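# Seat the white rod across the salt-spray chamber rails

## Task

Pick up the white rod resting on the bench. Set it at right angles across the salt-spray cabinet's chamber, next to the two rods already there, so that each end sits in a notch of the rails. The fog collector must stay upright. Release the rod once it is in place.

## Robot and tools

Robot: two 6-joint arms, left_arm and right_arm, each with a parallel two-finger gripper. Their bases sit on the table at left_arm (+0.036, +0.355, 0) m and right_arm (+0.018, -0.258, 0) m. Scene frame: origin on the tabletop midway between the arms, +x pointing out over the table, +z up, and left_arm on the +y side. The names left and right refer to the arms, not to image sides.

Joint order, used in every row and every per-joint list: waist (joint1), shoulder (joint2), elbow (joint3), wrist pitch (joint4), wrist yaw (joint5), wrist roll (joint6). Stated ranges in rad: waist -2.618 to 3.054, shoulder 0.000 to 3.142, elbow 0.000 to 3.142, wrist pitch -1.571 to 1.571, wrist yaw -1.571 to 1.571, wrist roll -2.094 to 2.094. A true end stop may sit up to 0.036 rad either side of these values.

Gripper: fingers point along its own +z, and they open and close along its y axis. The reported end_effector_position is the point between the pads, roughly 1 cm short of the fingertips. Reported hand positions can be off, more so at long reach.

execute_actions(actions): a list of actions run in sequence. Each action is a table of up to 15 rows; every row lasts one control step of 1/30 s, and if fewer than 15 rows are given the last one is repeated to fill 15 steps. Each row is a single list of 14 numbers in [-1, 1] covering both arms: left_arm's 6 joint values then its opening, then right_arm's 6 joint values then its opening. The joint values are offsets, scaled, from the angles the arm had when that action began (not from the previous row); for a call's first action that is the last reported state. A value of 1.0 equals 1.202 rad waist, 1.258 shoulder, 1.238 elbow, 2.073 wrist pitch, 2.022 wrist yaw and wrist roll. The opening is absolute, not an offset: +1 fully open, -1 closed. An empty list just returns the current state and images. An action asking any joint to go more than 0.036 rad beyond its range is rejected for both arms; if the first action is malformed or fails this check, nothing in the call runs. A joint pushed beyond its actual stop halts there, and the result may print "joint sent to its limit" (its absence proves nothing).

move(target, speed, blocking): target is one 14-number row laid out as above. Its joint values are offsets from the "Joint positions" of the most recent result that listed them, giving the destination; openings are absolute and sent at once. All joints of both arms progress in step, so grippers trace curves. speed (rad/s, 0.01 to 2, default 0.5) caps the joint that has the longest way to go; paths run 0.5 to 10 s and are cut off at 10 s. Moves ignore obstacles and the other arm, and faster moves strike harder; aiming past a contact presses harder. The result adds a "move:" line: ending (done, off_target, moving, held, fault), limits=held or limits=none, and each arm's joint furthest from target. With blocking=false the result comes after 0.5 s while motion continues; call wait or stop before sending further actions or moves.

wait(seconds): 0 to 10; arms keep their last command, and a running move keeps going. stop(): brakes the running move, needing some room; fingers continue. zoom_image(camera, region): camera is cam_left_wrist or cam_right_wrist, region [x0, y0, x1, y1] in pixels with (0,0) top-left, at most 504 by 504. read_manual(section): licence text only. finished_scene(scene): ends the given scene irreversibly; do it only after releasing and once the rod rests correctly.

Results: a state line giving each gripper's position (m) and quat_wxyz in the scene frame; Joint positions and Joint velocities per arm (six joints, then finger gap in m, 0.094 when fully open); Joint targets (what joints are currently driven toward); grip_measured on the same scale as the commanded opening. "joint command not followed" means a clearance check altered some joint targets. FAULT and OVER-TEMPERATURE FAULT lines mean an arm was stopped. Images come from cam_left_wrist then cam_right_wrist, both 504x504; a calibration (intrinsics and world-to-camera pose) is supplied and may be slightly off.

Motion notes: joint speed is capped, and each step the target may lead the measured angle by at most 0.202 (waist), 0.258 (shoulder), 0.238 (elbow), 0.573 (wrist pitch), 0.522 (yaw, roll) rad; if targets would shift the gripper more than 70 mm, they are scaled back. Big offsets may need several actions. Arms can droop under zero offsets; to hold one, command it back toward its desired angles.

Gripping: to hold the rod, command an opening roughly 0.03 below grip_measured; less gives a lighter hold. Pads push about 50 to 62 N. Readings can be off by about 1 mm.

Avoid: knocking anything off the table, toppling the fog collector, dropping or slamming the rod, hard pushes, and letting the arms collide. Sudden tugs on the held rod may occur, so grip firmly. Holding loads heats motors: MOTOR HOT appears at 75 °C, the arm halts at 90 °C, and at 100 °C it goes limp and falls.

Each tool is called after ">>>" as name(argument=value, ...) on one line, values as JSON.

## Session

>>> execute_actions(actions=[])

Scene clock: 0.00 s.
left_arm: end_effector_position=(+0.1416, +0.0116, +0.3651) grip_measured=+1.000 end_effector_quat_wxyz=(+0.574, +0.571, +0.580, -0.092) | right_arm: end_effector_position=(+0.2333, -0.3523, +0.2580) grip_measured=+1.000 end_effector_quat_wxyz=(+0.484, +0.633, +0.588, -0.139)
Joint names: [waist, shoulder, elbow, wrist pitch, wrist yaw, wrist roll]
Joint positions: left_arm=[-1.419  1.133  1.268 -0.531 -0.57   0.397  0.094] | right_arm=[ 0.263  1.047  1.07  -1.29   1.028  1.763  0.094]
Joint velocities: left_arm=[ 0.012 -0.012 -0.027 -0.007 -0.022 -0.022  0.   ] | right_arm=[ 0.002 -0.007 -0.012  0.007 -0.066 -0.022  0.   ]
Motor temperatures (°C, as the motors report them): left_arm=[23 30 27 27 22 23] | right_arm=[23 25 24 27 21 23]
Joint targets: left_arm=[-1.419 1.126 1.274 -0.534 -0.571 0.389] | right_arm=[0.263 1.042 1.080 -1.295 1.048 1.760]
camera_calibration (this result's frames):
cam_left_wrist: T_world_to_cam=[[-0.642404, -0.215019, -0.735584, 0.369462], [0.221422, 0.866823, -0.446756, 0.170264], [0.733682, -0.449872, -0.50924, 0.20605], [0, 0, 0, 1]] pos_world=[0.048468, 0.024549, 0.452766]
cam_right_wrist: T_world_to_cam=[[-0.885618, -0.178263, -0.428838, 0.258475], [-0.0682783, 0.963341, -0.259445, 0.46181], [0.459367, -0.200489, -0.865324, 0.151974], [0, 0, 0, 1]] pos_world=[0.19063, -0.368335, 0.362165]

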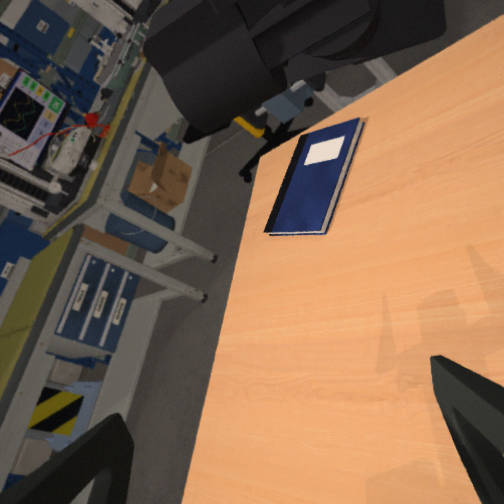

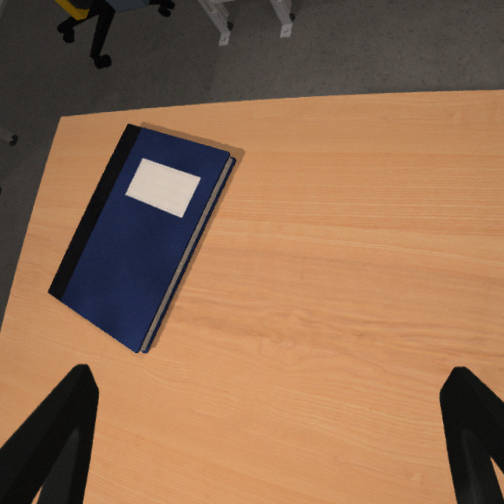

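>>> move(target=[1.0,0.053,0.268,-0.178,0.282,-0.196,1, 0,0.122,0.428,0.188,-0.508,-0.872,1], speed=1.0)

Scene clock: 16.17 s.
left_arm: end_effector_position=(+0.3579, +0.2404, +0.3965) grip_measured=+1.000 end_effector_quat_wxyz=(+0.509, +0.151, +0.843, -0.083) | right_arm: end_effector_position=(+0.3440, -0.1618, +0.3833) grip_measured=+1.000 end_effector_quat_wxyz=(+0.488, -0.121, +0.862, +0.068)
Joint names: [waist, shoulder, elbow, wrist pitch, wrist yaw, wrist roll]
Joint positions: left_arm=[-0.225  1.181  1.577 -0.883 -0.011  0.01   0.094] | right_arm=[ 0.263  1.193  1.576 -0.923  0.009  0.005  0.094]
Joint velocities: left_arm=[ 0.017  0.007  0.002  0.037 -0.022 -0.007  0.   ] | right_arm=[-0.012  0.002  0.012 -0.037  0.022 -0.037  0.   ]
Motor temperatures (°C, as the motors report them): left_arm=[23 30 29 30 23 23] | right_arm=[23 25 25 27 21 23]
Joint targets: left_arm=[-0.218 1.200 1.600 -0.900 0.001 0.001] | right_arm=[0.263 1.201 1.600 -0.901 0.001 -0.000]
move: off_target (left_arm, right_arm); limits=none; left_arm: farthest joint: the elbow, 0.023 radians from its target (0.332 radians at the start); right_arm: farthest joint: the elbow, 0.024 radians from its target (0.529 radians at the start)
camera_calibration (this result's frames):
cam_left_wrist: T_world_to_cam=[[-0.399153, -0.881532, -0.252148, 0.462124], [-0.645643, 0.465497, -0.605358, 0.40776], [0.651016, -0.078833, -0.754959, 0.204152], [0, 0, 0, 1]] pos_world=[0.31482, 0.23366, 0.517491]
cam_right_wrist: T_world_to_cam=[[0.2911, -0.9564, 0.0236744, -0.259922], [-0.903807, -0.283038, -0.320972, 0.427704], [0.313678, 0.0720378, -0.946793, 0.37324], [0, 0, 0, 1]] pos_world=[0.345148, -0.154421, 0.496816]

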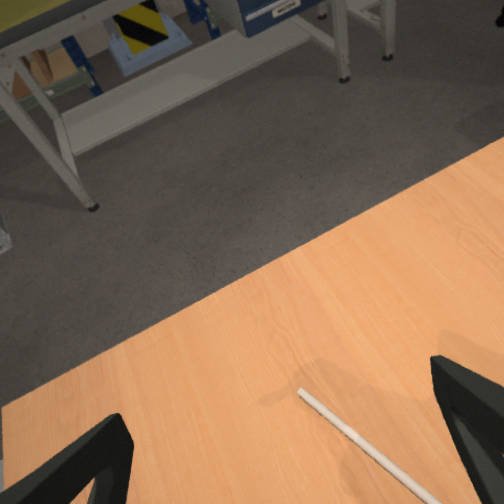

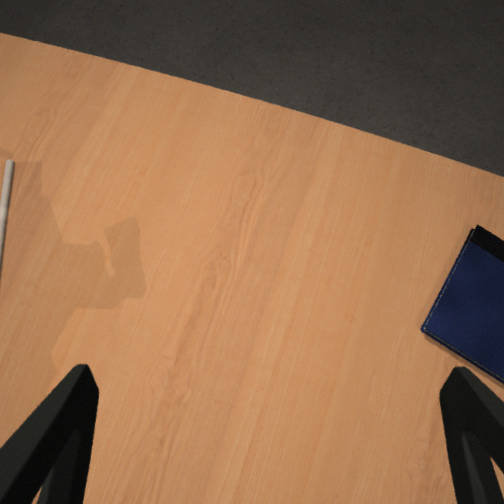

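>>> move(target=[1.0,0.015,0.02,-0.008,0,0,1, 0.5,0.006,0.02,0.01,0,0,1], speed=1.0)

Scene clock: 29.43 s.
left_arm: end_effector_position=(+0.2602, +0.6131, +0.3965) grip_measured=+1.000 end_effector_quat_wxyz=(+0.467, -0.350, +0.782, +0.219) | right_arm: end_effector_position=(+0.2346, +0.0038, +0.3833) grip_measured=+1.000 end_effector_quat_wxyz=(+0.447, -0.367, +0.789, +0.207)
Joint names: [waist, shoulder, elbow, wrist pitch, wrist yaw, wrist roll]
Joint positions: left_arm=[ 0.971  1.181  1.577 -0.883 -0.012  0.01   0.094] | right_arm=[ 0.855  1.193  1.576 -0.923  0.011  0.004  0.094]
Joint velocities: left_arm=[ 0.012  0.002 -0.017 -0.022 -0.066 -0.037  0.   ] | right_arm=[-0.017 -0.002  0.012 -0.007 -0.037 -0.051  0.   ]
Motor temperatures (°C, as the motors report them): left_arm=[23 30 30 31 23 23] | right_arm=[23 25 26 28 21 23]
Joint targets: left_arm=[0.977 1.200 1.602 -0.899 -0.011 0.010] | right_arm=[0.864 1.200 1.601 -0.903 0.009 0.005]
move: off_target (left_arm, right_arm); limits=none; left_arm: farthest joint: the elbow, 0.025 radians from its target (0.025 radians at the start); right_arm: farthest joint: the elbow, 0.025 radians from its target (0.025 radians at the start)
camera_calibration (this result's frames):
cam_left_wrist: T_world_to_cam=[[0.6747, -0.693437, -0.252836, 0.357294], [-0.66948, -0.430726, -0.605204, 0.726791], [0.310768, 0.5776, -0.754852, -0.0168461], [0, 0, 0, 1]] pos_world=[0.250741, 0.570538, 0.517477]
cam_right_wrist: T_world_to_cam=[[0.774891, -0.631604, 0.0249168, -0.184934], [-0.592154, -0.739152, -0.320948, 0.304355], [0.22113, 0.233945, -0.946769, 0.416699], [0, 0, 0, 1]] pos_world=[0.231384, 0.0106748, 0.496808]

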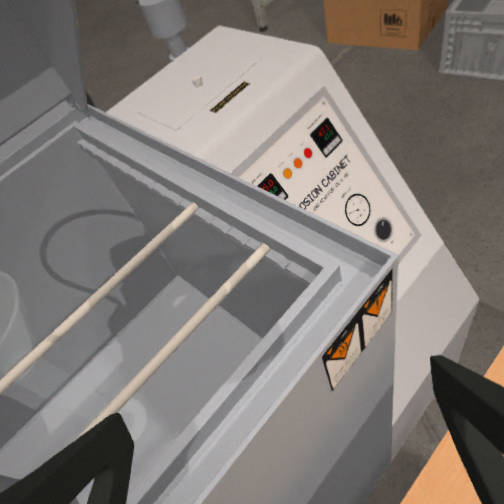

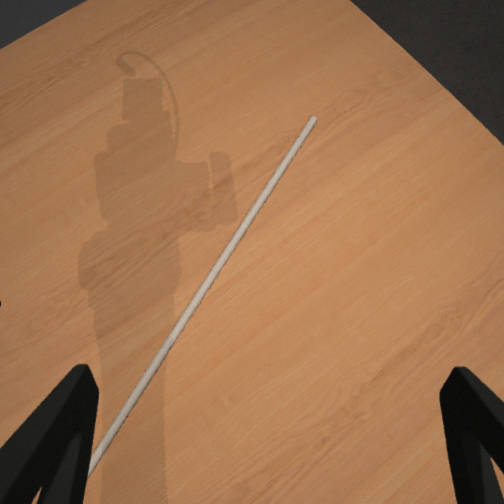

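>>> zoom_image(camera="cam_left_wrist", region=[60, 110, 360, 320])

Region (60, 110, 360, 320) of cam_left_wrist's 504x504 image, scaled by 1.680, with more detail than that image has; it fills the top 353 rows of this view, and the rest is white.

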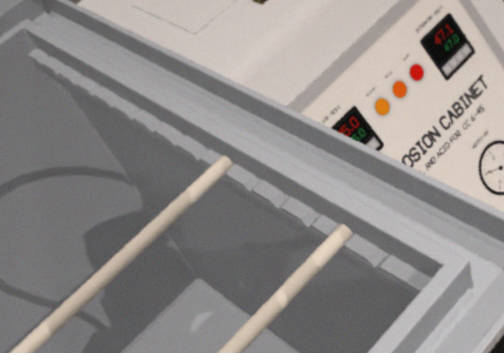

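>>> move(target=[0.4,0.015,0.02,-0.008,0,0,1, -0.5,0.006,0.02,0.01,0,0,1], speed=1.0)

Scene clock: 74.83 s.
left_arm: end_effector_position=(+0.1177, +0.6872, +0.3965) grip_measured=+1.000 end_effector_quat_wxyz=(+0.403, -0.524, +0.678, +0.322) | right_arm: end_effector_position=(+0.3443, -0.1627, +0.3833) grip_measured=+1.000 end_effector_quat_wxyz=(+0.488, -0.120, +0.862, +0.067)
Joint names: [waist, shoulder, elbow, wrist pitch, wrist yaw, wrist roll]
Joint positions: left_arm=[ 1.445  1.181  1.577 -0.883 -0.012  0.01   0.094] | right_arm=[ 0.262  1.193  1.576 -0.923  0.012  0.004  0.094]
Joint velocities: left_arm=[ 0.007  0.017  0.002 -0.022  0.022 -0.051  0.   ] | right_arm=[-0.017 -0.017  0.007 -0.007 -0.037 -0.051  0.   ]
Motor temperatures (°C, as the motors report them): left_arm=[23 29 32 33 22 23] | right_arm=[23 25 26 29 21 23]
Joint targets: left_arm=[1.452 1.200 1.602 -0.899 -0.012 0.010] | right_arm=[0.254 1.200 1.601 -0.903 0.011 0.004]
move: off_target (left_arm, right_arm); limits=none; left_arm: farthest joint: the elbow, 0.025 radians from its target (0.025 radians at the start); right_arm: farthest joint: the elbow, 0.025 radians from its target (0.025 radians at the start)
camera_calibration (this result's frames):
cam_left_wrist: T_world_to_cam=[[0.916707, -0.309529, -0.252664, 0.212371], [-0.399336, -0.688631, -0.605242, 0.808771], [0.0133484, 0.655728, -0.754879, -0.0340193], [0, 0, 0, 1]] pos_world=[0.128743, 0.644987, 0.51748]
cam_right_wrist: T_world_to_cam=[[0.287861, -0.957322, 0.0258976, -0.260743], [-0.904556, -0.280676, -0.320936, 0.428315], [0.314508, 0.0689592, -0.946747, 0.372421], [0, 0, 0, 1]] pos_world=[0.345363, -0.155079, 0.496803]

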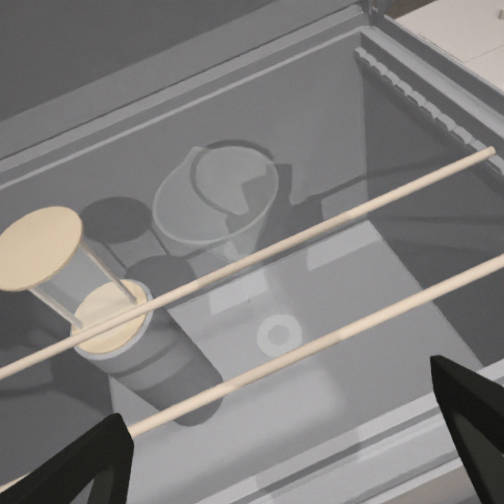

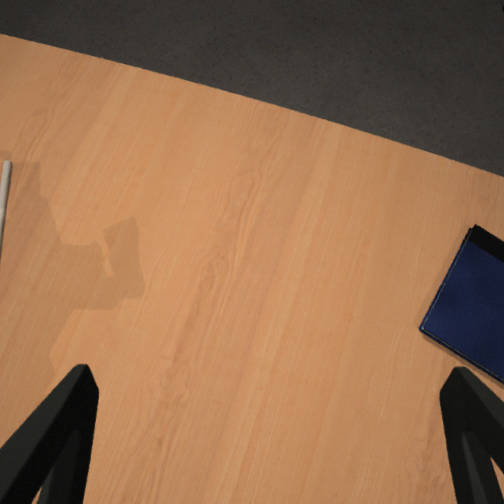

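>>> move(target=[-1.0,0.1,0.0,-0.05,0.006,0.937,0.2, -0.55,0.006,0.02,0.01,0,0,1], speed=1.2)

Scene clock: 141.83 s.
left_arm: end_effector_position=(+0.3914, +0.4018, +0.3446) grip_measured=+0.202 end_effector_quat_wxyz=(+0.226, +0.699, +0.568, +0.371) | right_arm: end_effector_position=(+0.3354, -0.3803, +0.3833) grip_measured=+1.000 end_effector_quat_wxyz=(+0.484, +0.162, +0.855, -0.093)
Joint names: [waist, shoulder, elbow, wrist pitch, wrist yaw, wrist roll]
Joint positions: left_arm=[ 0.249  1.289  1.577 -0.96  -0.009  1.905  0.056] | right_arm=[-0.39   1.193  1.576 -0.923  0.012  0.004  0.094]
Joint velocities: left_arm=[-0.022 -0.002 -0.007  0.007  0.081  0.037 -0.   ] | right_arm=[-0.002  0.007 -0.002 -0.022 -0.037 -0.037  0.   ]
Motor temperatures (°C, as the motors report them): left_arm=[23 28 32 34 22 23] | right_arm=[23 24 27 30 21 23]
Joint targets: left_arm=[0.243 1.307 1.577 -0.986 0.000 1.905] | right_arm=[-0.399 1.200 1.601 -0.903 0.012 0.004]
move: off_target (left_arm, right_arm); limits=none; left_arm: farthest joint: the wrist pitch, 0.027 radians from its target (0.104 radians at the start); right_arm: farthest joint: the elbow, 0.025 radians from its target (0.025 radians at the start)
camera_calibration (this result's frames):
cam_left_wrist: T_world_to_cam=[[-0.552845, 0.48673, -0.676355, 0.261224], [-0.100728, 0.766687, 0.63407, -0.438601], [0.827174, 0.41867, -0.374832, -0.243975], [0, 0, 0, 1]] pos_world=[0.302046, 0.311269, 0.363334]
cam_right_wrist: T_world_to_cam=[[-0.351049, -0.93601, 0.0255053, -0.24398], [-0.889625, 0.324907, -0.320941, 0.584566], [0.292117, -0.135356, -0.946756, 0.32001], [0, 0, 0, 1]] pos_world=[0.340915, -0.374981, 0.496805]

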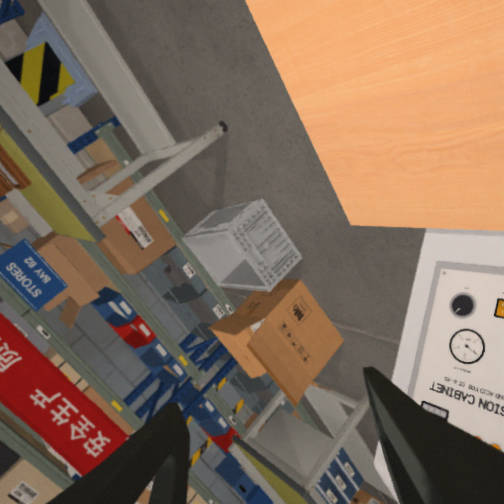

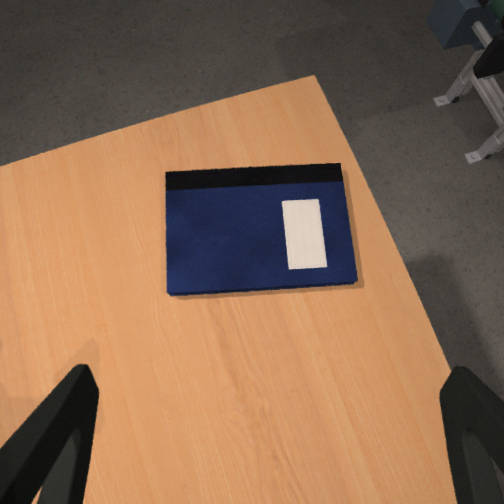

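>>> move(target=[-0.826,0.374,-0.141,-0.132,0.005,0,0.2, 0,0.006,0.02,0.01,0,0,1], speed=1.0)

Scene clock: 149.20 s.
left_arm: end_effector_position=(+0.2449, +0.1087, +0.1040) grip_measured=+0.202 end_effector_quat_wxyz=(+0.007, +0.984, +0.180, +0.008) | right_arm: end_effector_position=(+0.3354, -0.3803, +0.3833) grip_measured=+1.000 end_effector_quat_wxyz=(+0.484, +0.162, +0.855, -0.093)
Joint names: [waist, shoulder, elbow, wrist pitch, wrist yaw, wrist roll]
Joint positions: left_arm=[-0.748  1.752  1.409 -1.208 -0.008  1.906  0.056] | right_arm=[-0.39   1.193  1.576 -0.923  0.012  0.004  0.094]
Joint velocities: left_arm=[-0.007  0.012  0.007  0.037 -0.007 -0.051 -0.   ] | right_arm=[-0.012 -0.002 -0.007 -0.051 -0.007  0.007  0.   ]
Motor temperatures (°C, as the motors report them): left_arm=[23 29 32 34 22 23] | right_arm=[23 24 27 30 21 23]
Joint targets: left_arm=[-0.744 1.760 1.402 -1.234 0.001 1.904] | right_arm=[-0.390 1.200 1.601 -0.903 0.012 0.004]
move: off_target (left_arm, right_arm); limits=none; left_arm: farthest joint: the wrist pitch, 0.025 radians from its target (0.274 radians at the start); right_arm: farthest joint: the elbow, 0.025 radians from its target (0.025 radians at the start)
camera_calibration (this result's frames):
cam_left_wrist: T_world_to_cam=[[-0.110908, 0.992279, -0.0555071, -0.0675714], [0.90467, 0.123922, 0.407695, -0.228868], [0.411426, -0.00499901, -0.911429, 0.113398], [0, 0, 0, 1]] pos_world=[0.152901, 0.0959784, 0.192912]
cam_right_wrist: T_world_to_cam=[[-0.351049, -0.93601, 0.0255053, -0.24398], [-0.889625, 0.324907, -0.320941, 0.584566], [0.292117, -0.135356, -0.946756, 0.32001], [0, 0, 0, 1]] pos_world=[0.340915, -0.374981, 0.496805]

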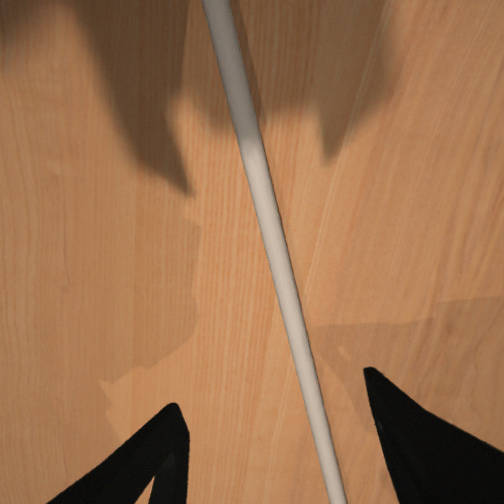

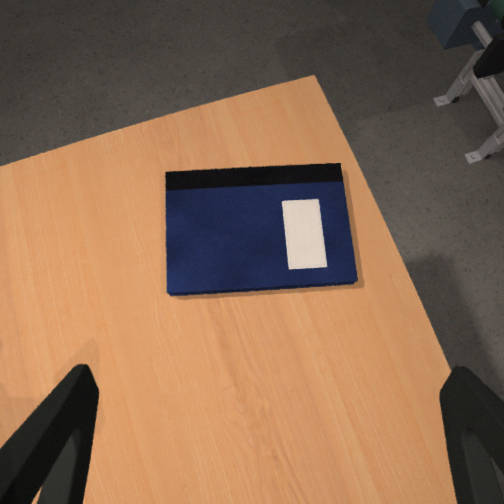

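>>> move(target=[0.0075,0.0644,-0.165,0.129,0.004,0.002,-0.3, 0,0.006,0.02,0.01,0,0,1], speed=0.4)

Scene clock: 179.83 s.
left_arm: end_effector_position=(+0.2476, +0.1055, +0.0371) grip_measured=-0.298 end_effector_quat_wxyz=(+0.010, +0.984, +0.180, +0.010) | right_arm: end_effector_position=(+0.3354, -0.3803, +0.3833) grip_measured=+1.000 end_effector_quat_wxyz=(+0.484, +0.162, +0.855, -0.093)
Joint names: [waist, shoulder, elbow, wrist pitch, wrist yaw, wrist roll]
Joint positions: left_arm=[-0.748  1.818  1.217 -0.941 -0.008  1.906  0.033] | right_arm=[-0.39   1.193  1.576 -0.923  0.012  0.004  0.094]
Joint velocities: left_arm=[ 0.027 -0.012 -0.002  0.081 -0.037  0.022  0.001] | right_arm=[-0.012  0.012  0.007 -0.066  0.007  0.007  0.   ]
Motor temperatures (°C, as the motors report them): left_arm=[23 31 30 30 23 23] | right_arm=[23 24 27 30 21 23]
Joint targets: left_arm=[-0.739 1.834 1.205 -0.941 0.000 1.910] | right_arm=[-0.390 1.200 1.601 -0.903 0.012 0.004]
move: off_target (right_arm); limits=none; left_arm: farthest joint: the shoulder, 0.015 radians from its target (0.081 radians at the start); right_arm: farthest joint: the elbow, 0.025 radians from its target (0.025 radians at the start)
camera_calibration (this result's frames):
cam_left_wrist: T_world_to_cam=[[-0.110575, 0.991881, -0.0628044, -0.0675822], [0.902362, 0.126679, 0.411942, -0.203513], [0.416554, -0.011122, -0.909043, 0.0506319], [0, 0, 0, 1]] pos_world=[0.155079, 0.0933775, 0.125618]
cam_right_wrist: T_world_to_cam=[[-0.351049, -0.93601, 0.0255053, -0.24398], [-0.889625, 0.324907, -0.320941, 0.584566], [0.292117, -0.135356, -0.946756, 0.32001], [0, 0, 0, 1]] pos_world=[0.340915, -0.374981, 0.496805]

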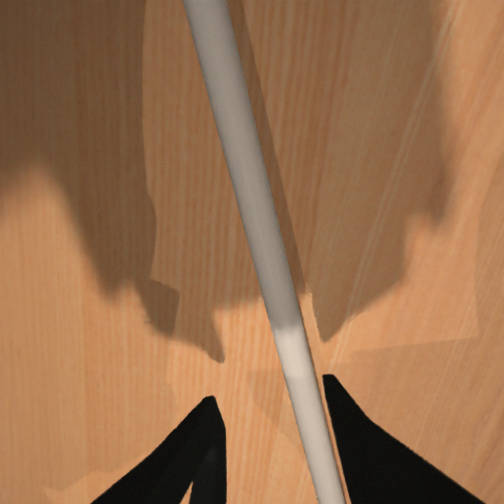

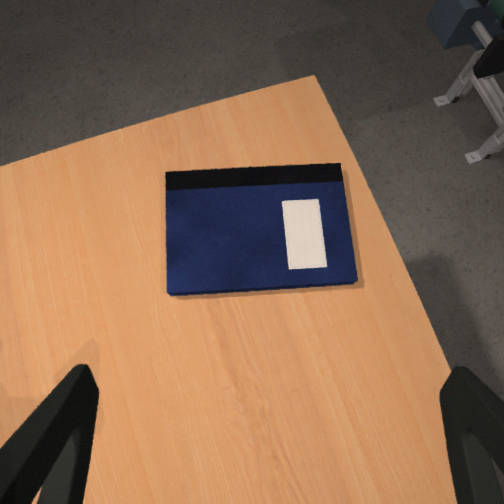

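>>> move(target=[0.011,0.030,-0.0396,0.0183,0.004,0.002,-0.3, 0,0.006,0.02,0.01,0,0,1], speed=0.15)

Scene clock: 193.13 s.
left_arm: end_effector_position=(+0.2458, +0.1103, +0.0227) grip_measured=-0.298 end_effector_quat_wxyz=(+0.002, +0.983, +0.183, +0.006) | right_arm: end_effector_position=(+0.3354, -0.3803, +0.3833) grip_measured=+1.000 end_effector_quat_wxyz=(+0.484, +0.162, +0.855, -0.093)
Joint names: [waist, shoulder, elbow, wrist pitch, wrist yaw, wrist roll]
Joint positions: left_arm=[-0.743  1.838  1.181 -0.904 -0.008  1.906  0.033] | right_arm=[-0.39   1.193  1.576 -0.923  0.012  0.004  0.094]
Joint velocities: left_arm=[-0.007 -0.007  0.002  0.007  0.037 -0.022 -0.001] | right_arm=[-0.007 -0.007 -0.017  0.022  0.007  0.022  0.   ]
Motor temperatures (°C, as the motors report them): left_arm=[23 31 30 29 23 23] | right_arm=[23 24 27 30 21 23]
Joint targets: left_arm=[-0.735 1.856 1.168 -0.903 0.000 1.910] | right_arm=[-0.390 1.200 1.601 -0.903 0.012 0.004]
move: off_target (right_arm); limits=none; left_arm: farthest joint: the shoulder, 0.018 radians from its target (0.038 radians at the start); right_arm: farthest joint: the elbow, 0.025 radians from its target (0.025 radians at the start)
camera_calibration (this result's frames):
cam_left_wrist: T_world_to_cam=[[-0.116523, 0.992048, -0.0475704, -0.0723575], [0.906493, 0.125801, 0.403043, -0.197295], [0.405823, 0.00384171, -0.913944, 0.0394221], [0, 0, 0, 1]] pos_world=[0.154417, 0.0964505, 0.112106]
cam_right_wrist: T_world_to_cam=[[-0.351049, -0.93601, 0.0255053, -0.24398], [-0.889625, 0.324907, -0.320941, 0.584566], [0.292117, -0.135356, -0.946756, 0.32001], [0, 0, 0, 1]] pos_world=[0.340915, -0.374981, 0.496805]

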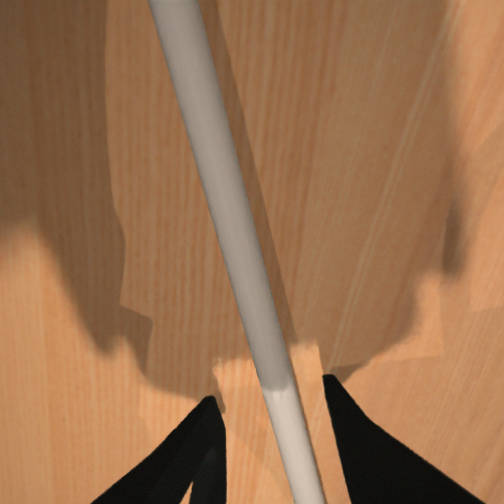

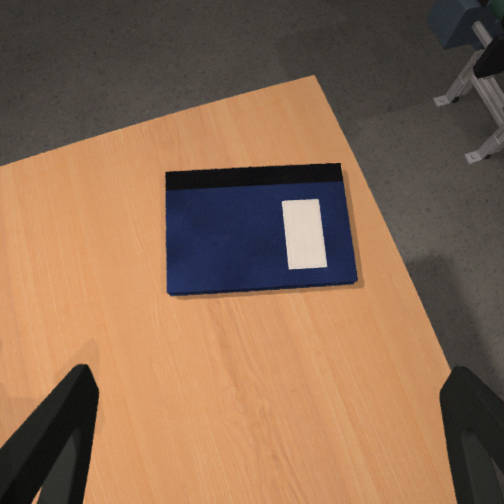

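>>> move(target=[0.0067,0.006,-0.0255,0.010,0.004,0.002,-0.3, 0,0.006,0.02,0.01,0,0,1], speed=0.1)

Scene clock: 202.53 s.
left_arm: end_effector_position=(+0.2452, +0.1110, +0.0191) grip_measured=-0.298 end_effector_quat_wxyz=(+0.004, +0.983, +0.183, +0.007) | right_arm: end_effector_position=(+0.3354, -0.3803, +0.3833) grip_measured=+1.000 end_effector_quat_wxyz=(+0.484, +0.162, +0.855, -0.093)
Joint names: [waist, shoulder, elbow, wrist pitch, wrist yaw, wrist roll]
Joint positions: left_arm=[-0.743  1.838  1.165 -0.884 -0.008  1.906  0.033] | right_arm=[-0.39   1.193  1.576 -0.923  0.012  0.004  0.094]
Joint velocities: left_arm=[ 0.007 -0.007  0.007  0.022  0.022 -0.037 -0.   ] | right_arm=[ 0.002 -0.012  0.002 -0.081 -0.007 -0.007  0.   ]
Motor temperatures (°C, as the motors report them): left_arm=[23 32 30 29 23 23] | right_arm=[23 24 27 30 21 23]
Joint targets: left_arm=[-0.735 1.845 1.149 -0.883 0.000 1.910] | right_arm=[-0.390 1.200 1.601 -0.903 0.012 0.004]
move: off_target (right_arm); limits=none; left_arm: farthest joint: the elbow, 0.016 radians from its target (0.032 radians at the start); right_arm: farthest joint: the elbow, 0.025 radians from its target (0.025 radians at the start)
camera_calibration (this result's frames):
cam_left_wrist: T_world_to_cam=[[-0.116415, 0.99192, -0.0504281, -0.0731661], [0.905597, 0.126859, 0.404722, -0.195347], [0.407849, 0.00144799, -0.913048, 0.0360274], [0, 0, 0, 1]] pos_world=[0.153694, 0.0973042, 0.108266]
cam_right_wrist: T_world_to_cam=[[-0.351049, -0.93601, 0.0255053, -0.24398], [-0.889625, 0.324907, -0.320941, 0.584566], [0.292117, -0.135356, -0.946756, 0.32001], [0, 0, 0, 1]] pos_world=[0.340915, -0.374981, 0.496805]

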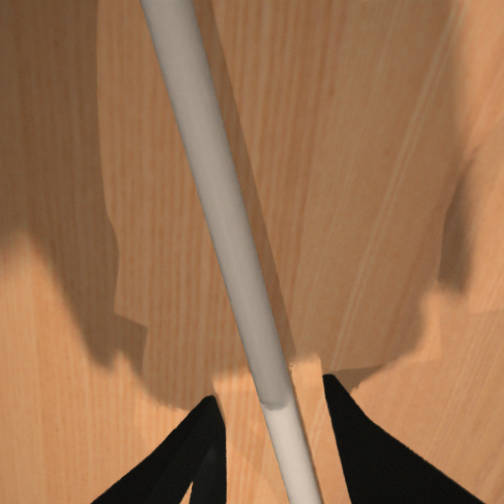

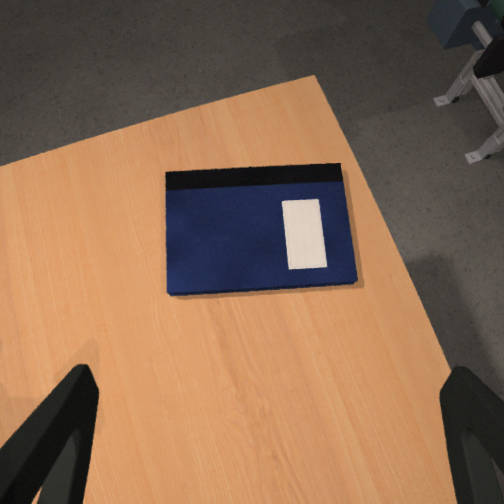

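>>> move(target=[0.0067,0.006,-0.021,0.004,0.004,0.002,-0.3, 0,0.006,0.02,0.01,0,0,1], speed=0.08)

>>> move(target=[0.0067,0.006,-0.013,0.0,0.004,0.002,-0.865, 0,0.006,0.02,0.01,0,0,1], speed=0.08)

Scene clock: 207.50 s.
left_arm: end_effector_position=(+0.2454, +0.1108, +0.0187) grip_measured=-0.298 end_effector_quat_wxyz=(+0.005, +0.983, +0.183, +0.007) | right_arm: end_effector_position=(+0.3354, -0.3803, +0.3833) grip_measured=+1.000 end_effector_quat_wxyz=(+0.484, +0.162, +0.855, -0.093)
Joint names: [waist, shoulder, elbow, wrist pitch, wrist yaw, wrist roll]
Joint positions: left_arm=[-0.743  1.838  1.163 -0.881 -0.008  1.906  0.033] | right_arm=[-0.39   1.193  1.576 -0.923  0.012  0.004  0.094]
Joint velocities: left_arm=[-0.007  0.007  0.007 -0.051 -0.066 -0.007 -0.001] | right_arm=[ 0.007 -0.007  0.017  0.007  0.007  0.066  0.   ]
Motor temperatures (°C, as the motors report them): left_arm=[23 32 29 29 23 23] | right_arm=[23 24 27 30 21 23]
Joint targets: left_arm=[-0.735 1.845 1.139 -0.876 0.000 1.910] | right_arm=[-0.390 1.200 1.601 -0.903 0.012 0.004]
move: off_target (left_arm, right_arm); limits=none; left_arm: farthest joint: the elbow, 0.024 radians from its target (0.026 radians at the start); right_arm: farthest joint: the elbow, 0.025 radians from its target (0.025 radians at the start)
camera_calibration (this result's frames):
cam_left_wrist: T_world_to_cam=[[-0.116364, 0.99186, -0.0516981, -0.0729843], [0.905198, 0.127331, 0.405467, -0.195282], [0.408749, 0.000384873, -0.912647, 0.0355455], [0, 0, 0, 1]] pos_world=[0.153747, 0.097242, 0.107848]
cam_right_wrist: T_world_to_cam=[[-0.351049, -0.93601, 0.0255053, -0.24398], [-0.889625, 0.324907, -0.320941, 0.584566], [0.292117, -0.135356, -0.946756, 0.32001], [0, 0, 0, 1]] pos_world=[0.340915, -0.374981, 0.496805]

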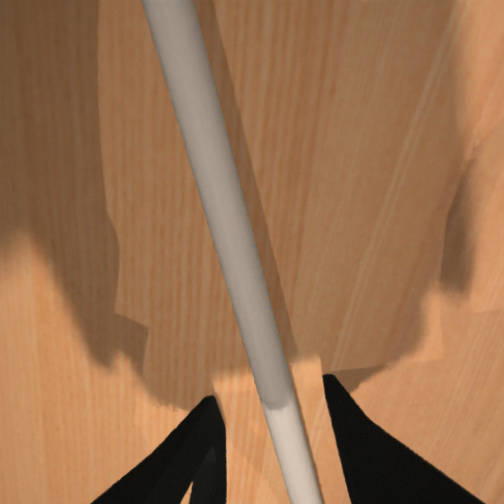

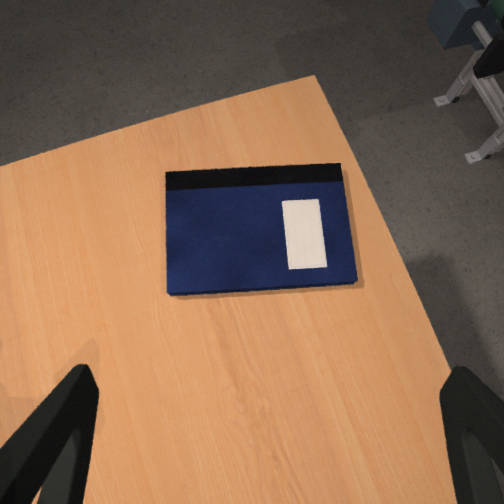

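Scene clock: 208.20 s.
left_arm: end_effector_position=(+0.2472, +0.1088, +0.0188) grip_measured=-0.834 end_effector_quat_wxyz=(+0.009, +0.983, +0.183, +0.010) | right_arm: end_effector_position=(+0.3354, -0.3803, +0.3833) grip_measured=+1.000 end_effector_quat_wxyz=(+0.484, +0.162, +0.855, -0.093)
Joint names: [waist, shoulder, elbow, wrist pitch, wrist yaw, wrist roll]
Joint positions: left_arm=[-0.743  1.838  1.163 -0.871 -0.008  1.906  0.008] | right_arm=[-0.39   1.193  1.576 -0.923  0.012  0.004  0.094]
Joint velocities: left_arm=[-0.012  0.022 -0.002 -0.007 -0.022  0.066  0.   ] | right_arm=[-0.012  0.017 -0.027  0.022  0.022 -0.007  0.   ]
Motor temperatures (°C, as the motors report them): left_arm=[23 32 29 29 23 23] | right_arm=[23 24 27 30 21 23]
Joint targets: left_arm=[-0.735 1.845 1.147 -0.882 0.000 1.910] | right_arm=[-0.390 1.200 1.601 -0.903 0.012 0.004]
move: off_target (right_arm); limits=none; left_arm: farthest joint: the elbow, 0.017 radians from its target (0.017 radians at the start); right_arm: farthest joint: the elbow, 0.025 radians from its target (0.025 radians at the start)
camera_calibration (this result's frames):
cam_left_wrist: T_world_to_cam=[[-0.11559, 0.991461, -0.0603655, -0.0707948], [0.902308, 0.130218, 0.410954, -0.196353], [0.415305, -0.00696598, -0.909655, 0.033995], [0, 0, 0, 1]] pos_world=[0.15487, 0.0959958, 0.107342]
cam_right_wrist: T_world_to_cam=[[-0.351049, -0.93601, 0.0255053, -0.24398], [-0.889625, 0.324907, -0.320941, 0.584566], [0.292117, -0.135356, -0.946756, 0.32001], [0, 0, 0, 1]] pos_world=[0.340915, -0.374981, 0.496805]

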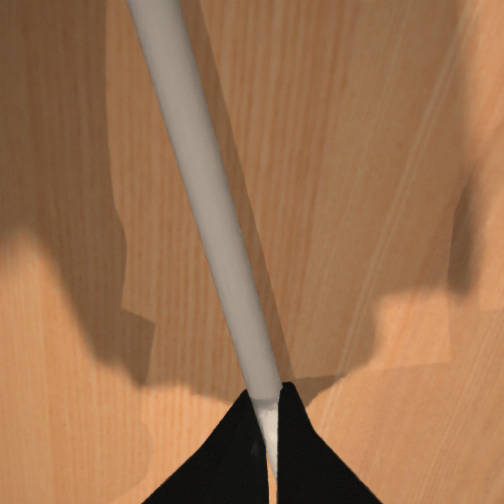

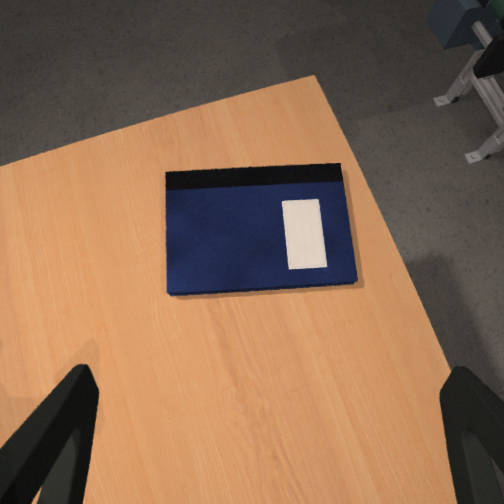

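>>> move(target=[0.007,-0.4515,0.507,-0.304,0.004,-0.166,-0.865, 0,0.006,0.02,0.01,0,0,1], speed=0.35)

Scene clock: 251.17 s.
left_arm: end_effector_position=(+0.2105, +0.1522, +0.3316) grip_measured=-0.834 end_effector_quat_wxyz=(+0.264, +0.902, +0.325, +0.103) | right_arm: end_effector_position=(+0.3354, -0.3803, +0.3833) grip_measured=+1.000 end_effector_quat_wxyz=(+0.484, +0.162, +0.855, -0.093)
Joint names: [waist, shoulder, elbow, wrist pitch, wrist yaw, wrist roll]
Joint positions: left_arm=[-0.743  1.283  1.774 -1.487 -0.008  1.584  0.008] | right_arm=[-0.39   1.193  1.576 -0.923  0.012  0.004  0.094]
Joint velocities: left_arm=[-0.012 -0.007  0.002 -0.022 -0.007 -0.051 -0.001] | right_arm=[-0.002  0.002 -0.012 -0.066 -0.007 -0.007  0.   ]
Motor temperatures (°C, as the motors report them): left_arm=[23 32 29 28 23 23] | right_arm=[23 24 27 30 21 23]
Joint targets: left_arm=[-0.734 1.270 1.791 -1.501 -0.000 1.570] | right_arm=[-0.390 1.200 1.601 -0.903 0.012 0.004]
move: off_target (right_arm); limits=none; left_arm: farthest joint: the elbow, 0.016 radians from its target (0.627 radians at the start); right_arm: farthest joint: the elbow, 0.025 radians from its target (0.025 radians at the start)
camera_calibration (this result's frames):
cam_left_wrist: T_world_to_cam=[[-0.309992, 0.768871, -0.559234, 0.141118], [0.65898, 0.597754, 0.456547, -0.33257], [0.68531, -0.226998, -0.69197, 0.238548], [0, 0, 0, 1]] pos_world=[0.0994236, 0.144444, 0.39582]
cam_right_wrist: T_world_to_cam=[[-0.351049, -0.93601, 0.0255053, -0.24398], [-0.889625, 0.324907, -0.320941, 0.584566], [0.292117, -0.135356, -0.946756, 0.32001], [0, 0, 0, 1]] pos_world=[0.340915, -0.374981, 0.496805]

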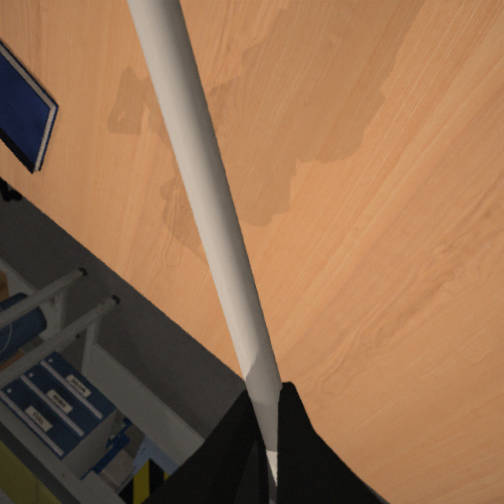

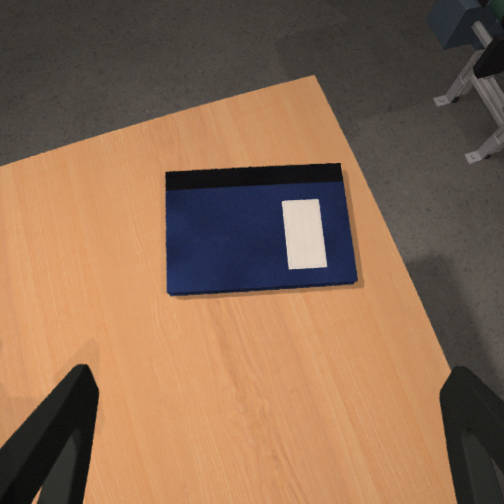

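>>> move(target=[1.0,-0.010,0.014,-0.007,0.004,-0.007,-0.865, 0,0.324,0.422,0.251,-0.150,0,1], speed=0.6)

>>> move(target=[0.76,-0.010,0.014,-0.007,0.004,-0.007,-0.865, 1.0,0,0.02,0.01,0,0,1], speed=0.6)

Scene clock: 267.63 s.
left_arm: end_effector_position=(+0.2883, +0.4437, +0.3316) grip_measured=-0.834 end_effector_quat_wxyz=(+0.160, +0.562, +0.777, +0.234) | right_arm: end_effector_position=(+0.4650, -0.3740, +0.5594) grip_measured=+1.000 end_effector_quat_wxyz=(+0.723, +0.024, +0.690, -0.032)
Joint names: [waist, shoulder, elbow, wrist pitch, wrist yaw, wrist roll]
Joint positions: left_arm=[ 0.452  1.283  1.774 -1.487 -0.011  1.582  0.008] | right_arm=[-0.39   1.599  2.073 -0.425 -0.283  0.004  0.094]
Joint velocities: left_arm=[-0.002 -0.002 -0.017  0.022  0.037 -0.081 -0.   ] | right_arm=[ 0.002 -0.012 -0.002 -0.007 -0.007 -0.007  0.   ]
Motor temperatures (°C, as the motors report them): left_arm=[23 30 30 29 23 23] | right_arm=[23 24 27 31 21 23]
Joint targets: left_arm=[0.459 1.271 1.792 -1.501 -0.000 1.570] | right_arm=[-0.390 1.601 2.098 -0.403 -0.291 0.004]
move: off_target (right_arm); limits=none; left_arm: farthest joint: the elbow, 0.017 radians from its target (0.017 radians at the start); right_arm: farthest joint: the elbow, 0.026 radians from its target (0.523 radians at the start)
camera_calibration (this result's frames):
cam_left_wrist: T_world_to_cam=[[-0.82942, -0.00726015, -0.558579, 0.434946], [-0.315593, 0.831149, 0.457813, -0.381042], [0.460938, 0.556003, -0.691662, -0.0314153], [0, 0, 0, 1]] pos_world=[0.254979, 0.337328, 0.395669]
cam_right_wrist: T_world_to_cam=[[-0.0789386, -0.996168, 0.0376449, -0.352913], [-0.610982, 0.0185077, -0.791428, 0.773306], [0.787699, -0.0854746, -0.610102, 0.0495585], [0, 0, 0, 1]] pos_world=[0.40558, -0.361636, 0.655537]

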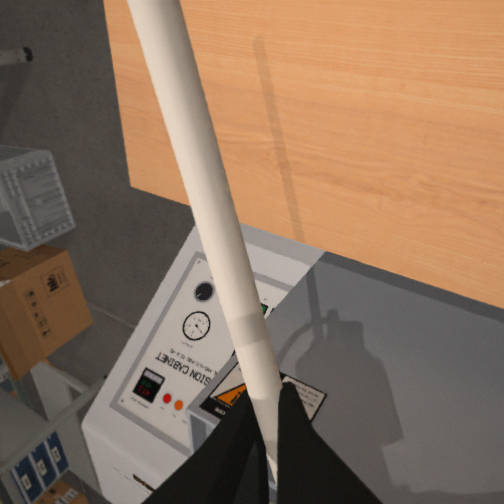

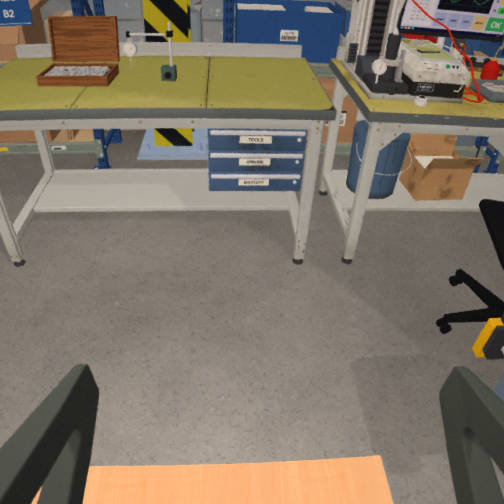

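Scene clock: 270.03 s.
left_arm: end_effector_position=(+0.1212, +0.6087, +0.3315) grip_measured=-0.834 end_effector_quat_wxyz=(+0.040, +0.164, +0.945, +0.280) | right_arm: end_effector_position=(+0.2870, +0.1170, +0.5594) grip_measured=+1.000 end_effector_quat_wxyz=(+0.614, -0.370, +0.583, +0.382)
Joint names: [waist, shoulder, elbow, wrist pitch, wrist yaw, wrist roll]
Joint positions: left_arm=[ 1.358  1.283  1.774 -1.488 -0.014  1.581  0.008] | right_arm=[ 0.811  1.599  2.073 -0.425 -0.285  0.004  0.094]
Joint velocities: left_arm=[-0.002 -0.017 -0.002  0.022 -0.066 -0.007 -0.001] | right_arm=[ 0.007  0.002 -0.002 -0.037 -0.037  0.007  0.   ]
Motor temperatures (°C, as the motors report them): left_arm=[23 30 30 29 23 23] | right_arm=[23 24 27 31 21 23]
Joint targets: left_arm=[1.365 1.271 1.792 -1.502 -0.003 1.568] | right_arm=[0.812 1.599 2.097 -0.404 -0.283 0.004]
move: off_target (right_arm); limits=none; left_arm: farthest joint: the elbow, 0.017 radians from its target (0.017 radians at the start); right_arm: farthest joint: the elbow, 0.025 radians from its target (0.025 radians at the start)
camera_calibration (this result's frames):
cam_left_wrist: T_world_to_cam=[[-0.505036, -0.65878, -0.557627, 0.654431], [-0.848834, 0.262133, 0.459094, -0.160323], [-0.156269, 0.705192, -0.691581, -0.0622335], [0, 0, 0, 1]] pos_world=[0.184698, 0.517039, 0.395493]
cam_right_wrist: T_world_to_cam=[[0.900741, -0.432716, 0.0377162, -0.224912], [-0.237459, -0.563275, -0.791413, 0.616308], [0.363702, 0.703902, -0.610117, 0.261092], [0, 0, 0, 1]] pos_world=[0.253975, 0.0660445, 0.655534]

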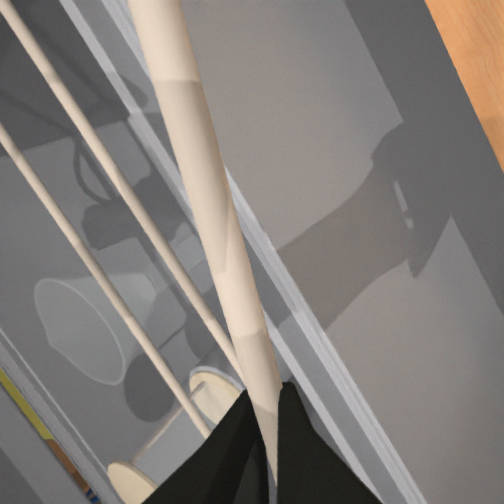

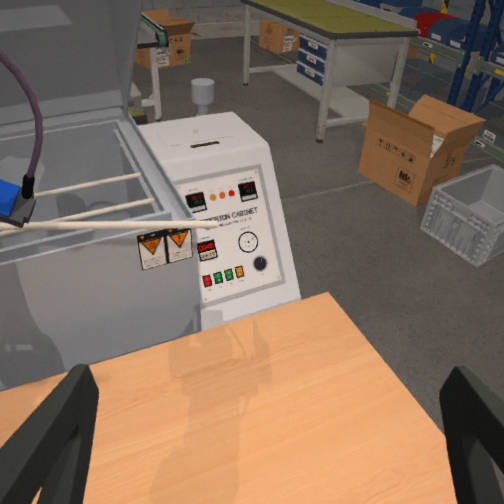

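>>> move(target=[0.048,0.164,0.007,0.101,-0.0836,-0.139,-0.865, 0.321,0,0.02,0.01,0,0,1], speed=0.35)

Scene clock: 307.10 s.
left_arm: end_effector_position=(+0.1029, +0.6962, +0.3029) grip_measured=-0.834 end_effector_quat_wxyz=(-0.007, -0.010, +0.956, +0.293) | right_arm: end_effector_position=(+0.1281, +0.1903, +0.5594) grip_measured=+1.000 end_effector_quat_wxyz=(+0.531, -0.474, +0.502, +0.492)
Joint names: [waist, shoulder, elbow, wrist pitch, wrist yaw, wrist roll]
Joint positions: left_arm=[ 1.408  1.481  1.774 -1.293 -0.178  1.314  0.008] | right_arm=[ 1.192  1.599  2.073 -0.425 -0.284  0.004  0.094]
Joint velocities: left_arm=[ 0.007 -0.007  0.002 -0.022  0.022  0.007  0.001] | right_arm=[-0.007  0.017 -0.012  0.051 -0.007  0.037  0.   ]
Motor temperatures (°C, as the motors report them): left_arm=[23 29 31 29 23 23] | right_arm=[23 25 27 31 21 23]
Joint targets: left_arm=[1.416 1.490 1.783 -1.278 -0.183 1.300] | right_arm=[1.197 1.599 2.097 -0.404 -0.285 0.004]
move: off_target (right_arm); limits=none; left_arm: farthest joint: the wrist pitch, 0.015 radians from its target (0.209 radians at the start); right_arm: farthest joint: the elbow, 0.025 radians from its target (0.025 radians at the start)
camera_calibration (this result's frames):
cam_left_wrist: T_world_to_cam=[[-0.233441, -0.783059, -0.576476, 0.75118], [-0.891109, -0.0649784, 0.449114, 0.0494222], [-0.389141, 0.618544, -0.682622, -0.0649622], [0, 0, 0, 1]] pos_world=[0.194117, 0.631611, 0.366496]
cam_right_wrist: T_world_to_cam=[[0.997038, -0.0670339, 0.0376984, -0.131974], [-0.0111674, -0.611175, -0.791417, 0.599989], [0.0760921, 0.788652, -0.610113, 0.288009], [0, 0, 0, 1]] pos_world=[0.116368, 0.130712, 0.655535]

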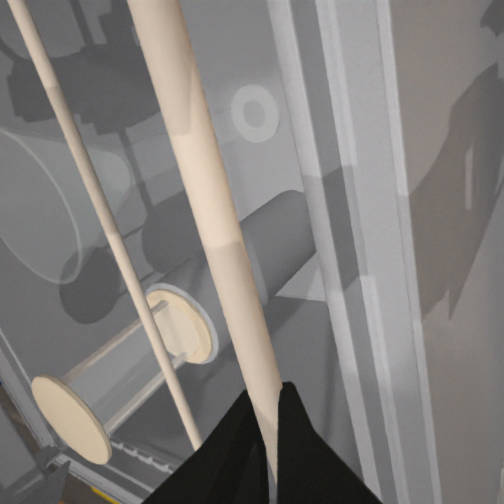

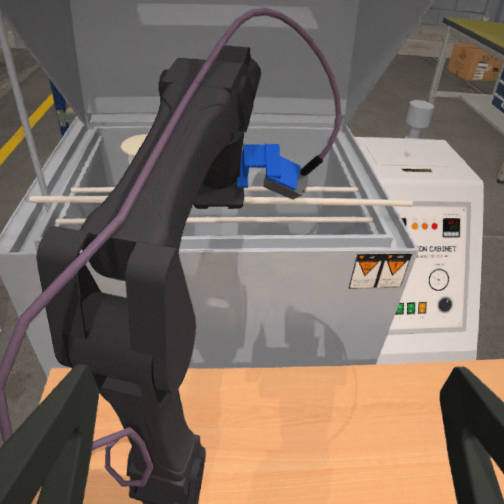

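>>> zoom_image(camera="cam_right_wrist", region=[0, 150, 140, 260])

>>> zoom_image(camera="cam_right_wrist", region=[300, 150, 440, 260])

Region (0, 150, 140, 260) of cam_right_wrist's 504x504 image, scaled by 3.600, with more detail than that image has; it fills the top 396 rows of this view, and the rest is white.

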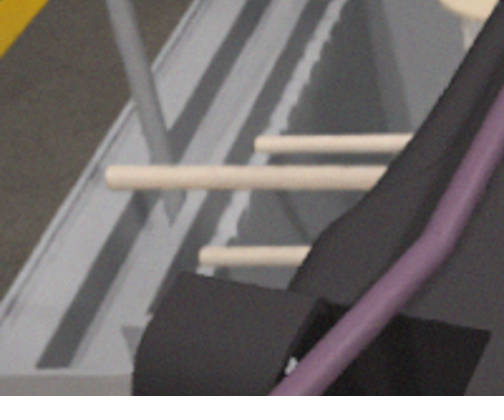

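Region (300, 150, 440, 260) of cam_right_wrist's 504x504 image, scaled by 3.600, with more detail than that image has; it fills the top 396 rows of this view, and the rest is white.

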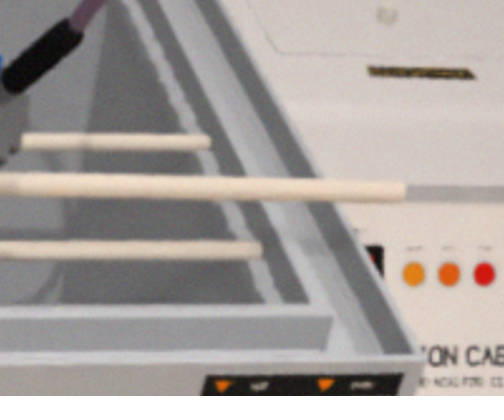

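>>> move(target=[0.094,0.4006,0.354,0.063,0.033,0.0425,-0.865, 0.004,0,0.02,0.01,0,0,1], speed=0.25)

>>> zoom_image(camera="cam_right_wrist", region=[0, 150, 140, 260])

>>> zoom_image(camera="cam_right_wrist", region=[300, 150, 440, 260])

Scene clock: 374.73 s.
left_arm: end_effector_position=(+0.1015, +0.8424, +0.2661) grip_measured=-0.834 end_effector_quat_wxyz=(-0.008, -0.013, +0.953, +0.301) | right_arm: end_effector_position=(+0.1281, +0.1903, +0.5594) grip_measured=+1.000 end_effector_quat_wxyz=(+0.531, -0.474, +0.502, +0.492)
Joint names: [waist, shoulder, elbow, wrist pitch, wrist yaw, wrist roll]
Joint positions: left_arm=[ 1.513  1.977  2.183 -1.177 -0.128  1.399  0.008] | right_arm=[ 1.192  1.599  2.073 -0.425 -0.284  0.004  0.094]
Joint velocities: left_arm=[ 0.012 -0.002 -0.002  0.081  0.051 -0.022 -0.   ] | right_arm=[-0.002  0.017  0.002 -0.007 -0.037 -0.066  0.   ]
Motor temperatures (°C, as the motors report them): left_arm=[23 30 31 31 23 23] | right_arm=[23 26 27 31 21 23]
Joint targets: left_arm=[1.520 1.985 2.212 -1.163 -0.111 1.400] | right_arm=[1.197 1.599 2.097 -0.404 -0.284 0.004]
move: off_target (left_arm, right_arm); limits=none; left_arm: farthest joint: the elbow, 0.030 radians from its target (0.438 radians at the start); right_arm: farthest joint: the elbow, 0.025 radians from its target (0.025 radians at the start)
camera_calibration (this result's frames):
cam_left_wrist: T_world_to_cam=[[-0.228054, -0.774679, -0.589799, 0.84008], [-0.889958, -0.0798519, 0.448998, 0.0866959], [-0.394926, 0.627292, -0.671221, -0.190905], [0, 0, 0, 1]] pos_world=[0.193346, 0.777469, 0.328413]
cam_right_wrist: T_world_to_cam=[[0.997038, -0.0670339, 0.0376984, -0.131974], [-0.0111674, -0.611175, -0.791417, 0.599989], [0.0760921, 0.788652, -0.610113, 0.288009], [0, 0, 0, 1]] pos_world=[0.116368, 0.130712, 0.655535]

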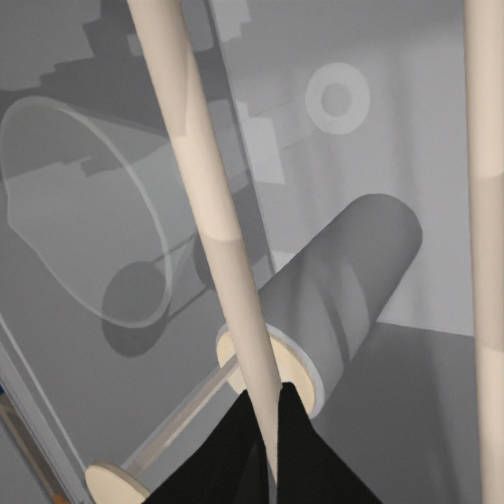

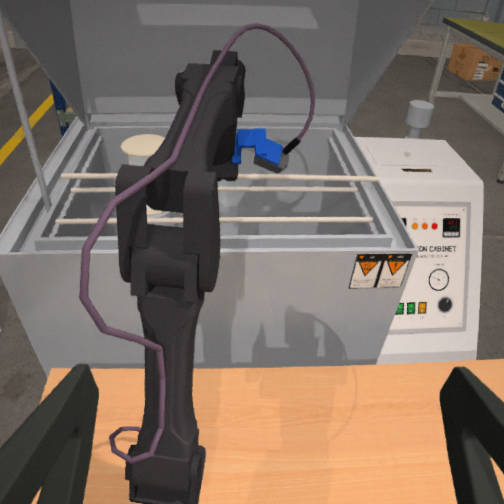

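Region (0, 150, 140, 260) of cam_right_wrist's 504x504 image, scaled by 3.600, with more detail than that image has; it fills the top 396 rows of this view, and the rest is white.

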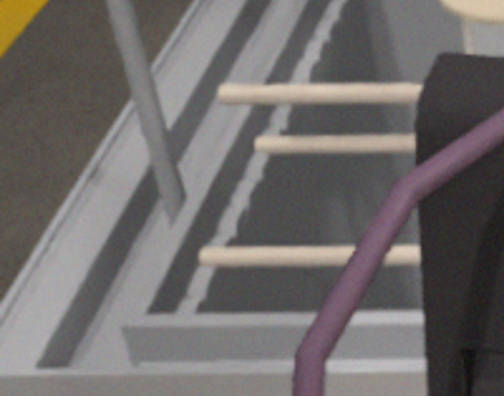

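Region (300, 150, 440, 260) of cam_right_wrist's 504x504 image, scaled by 3.600, with more detail than that image has; it fills the top 396 rows of this view, and the rest is white.

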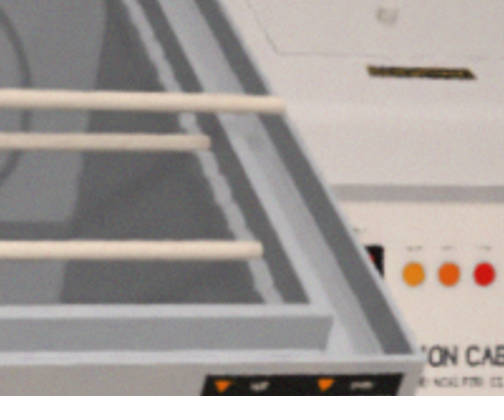

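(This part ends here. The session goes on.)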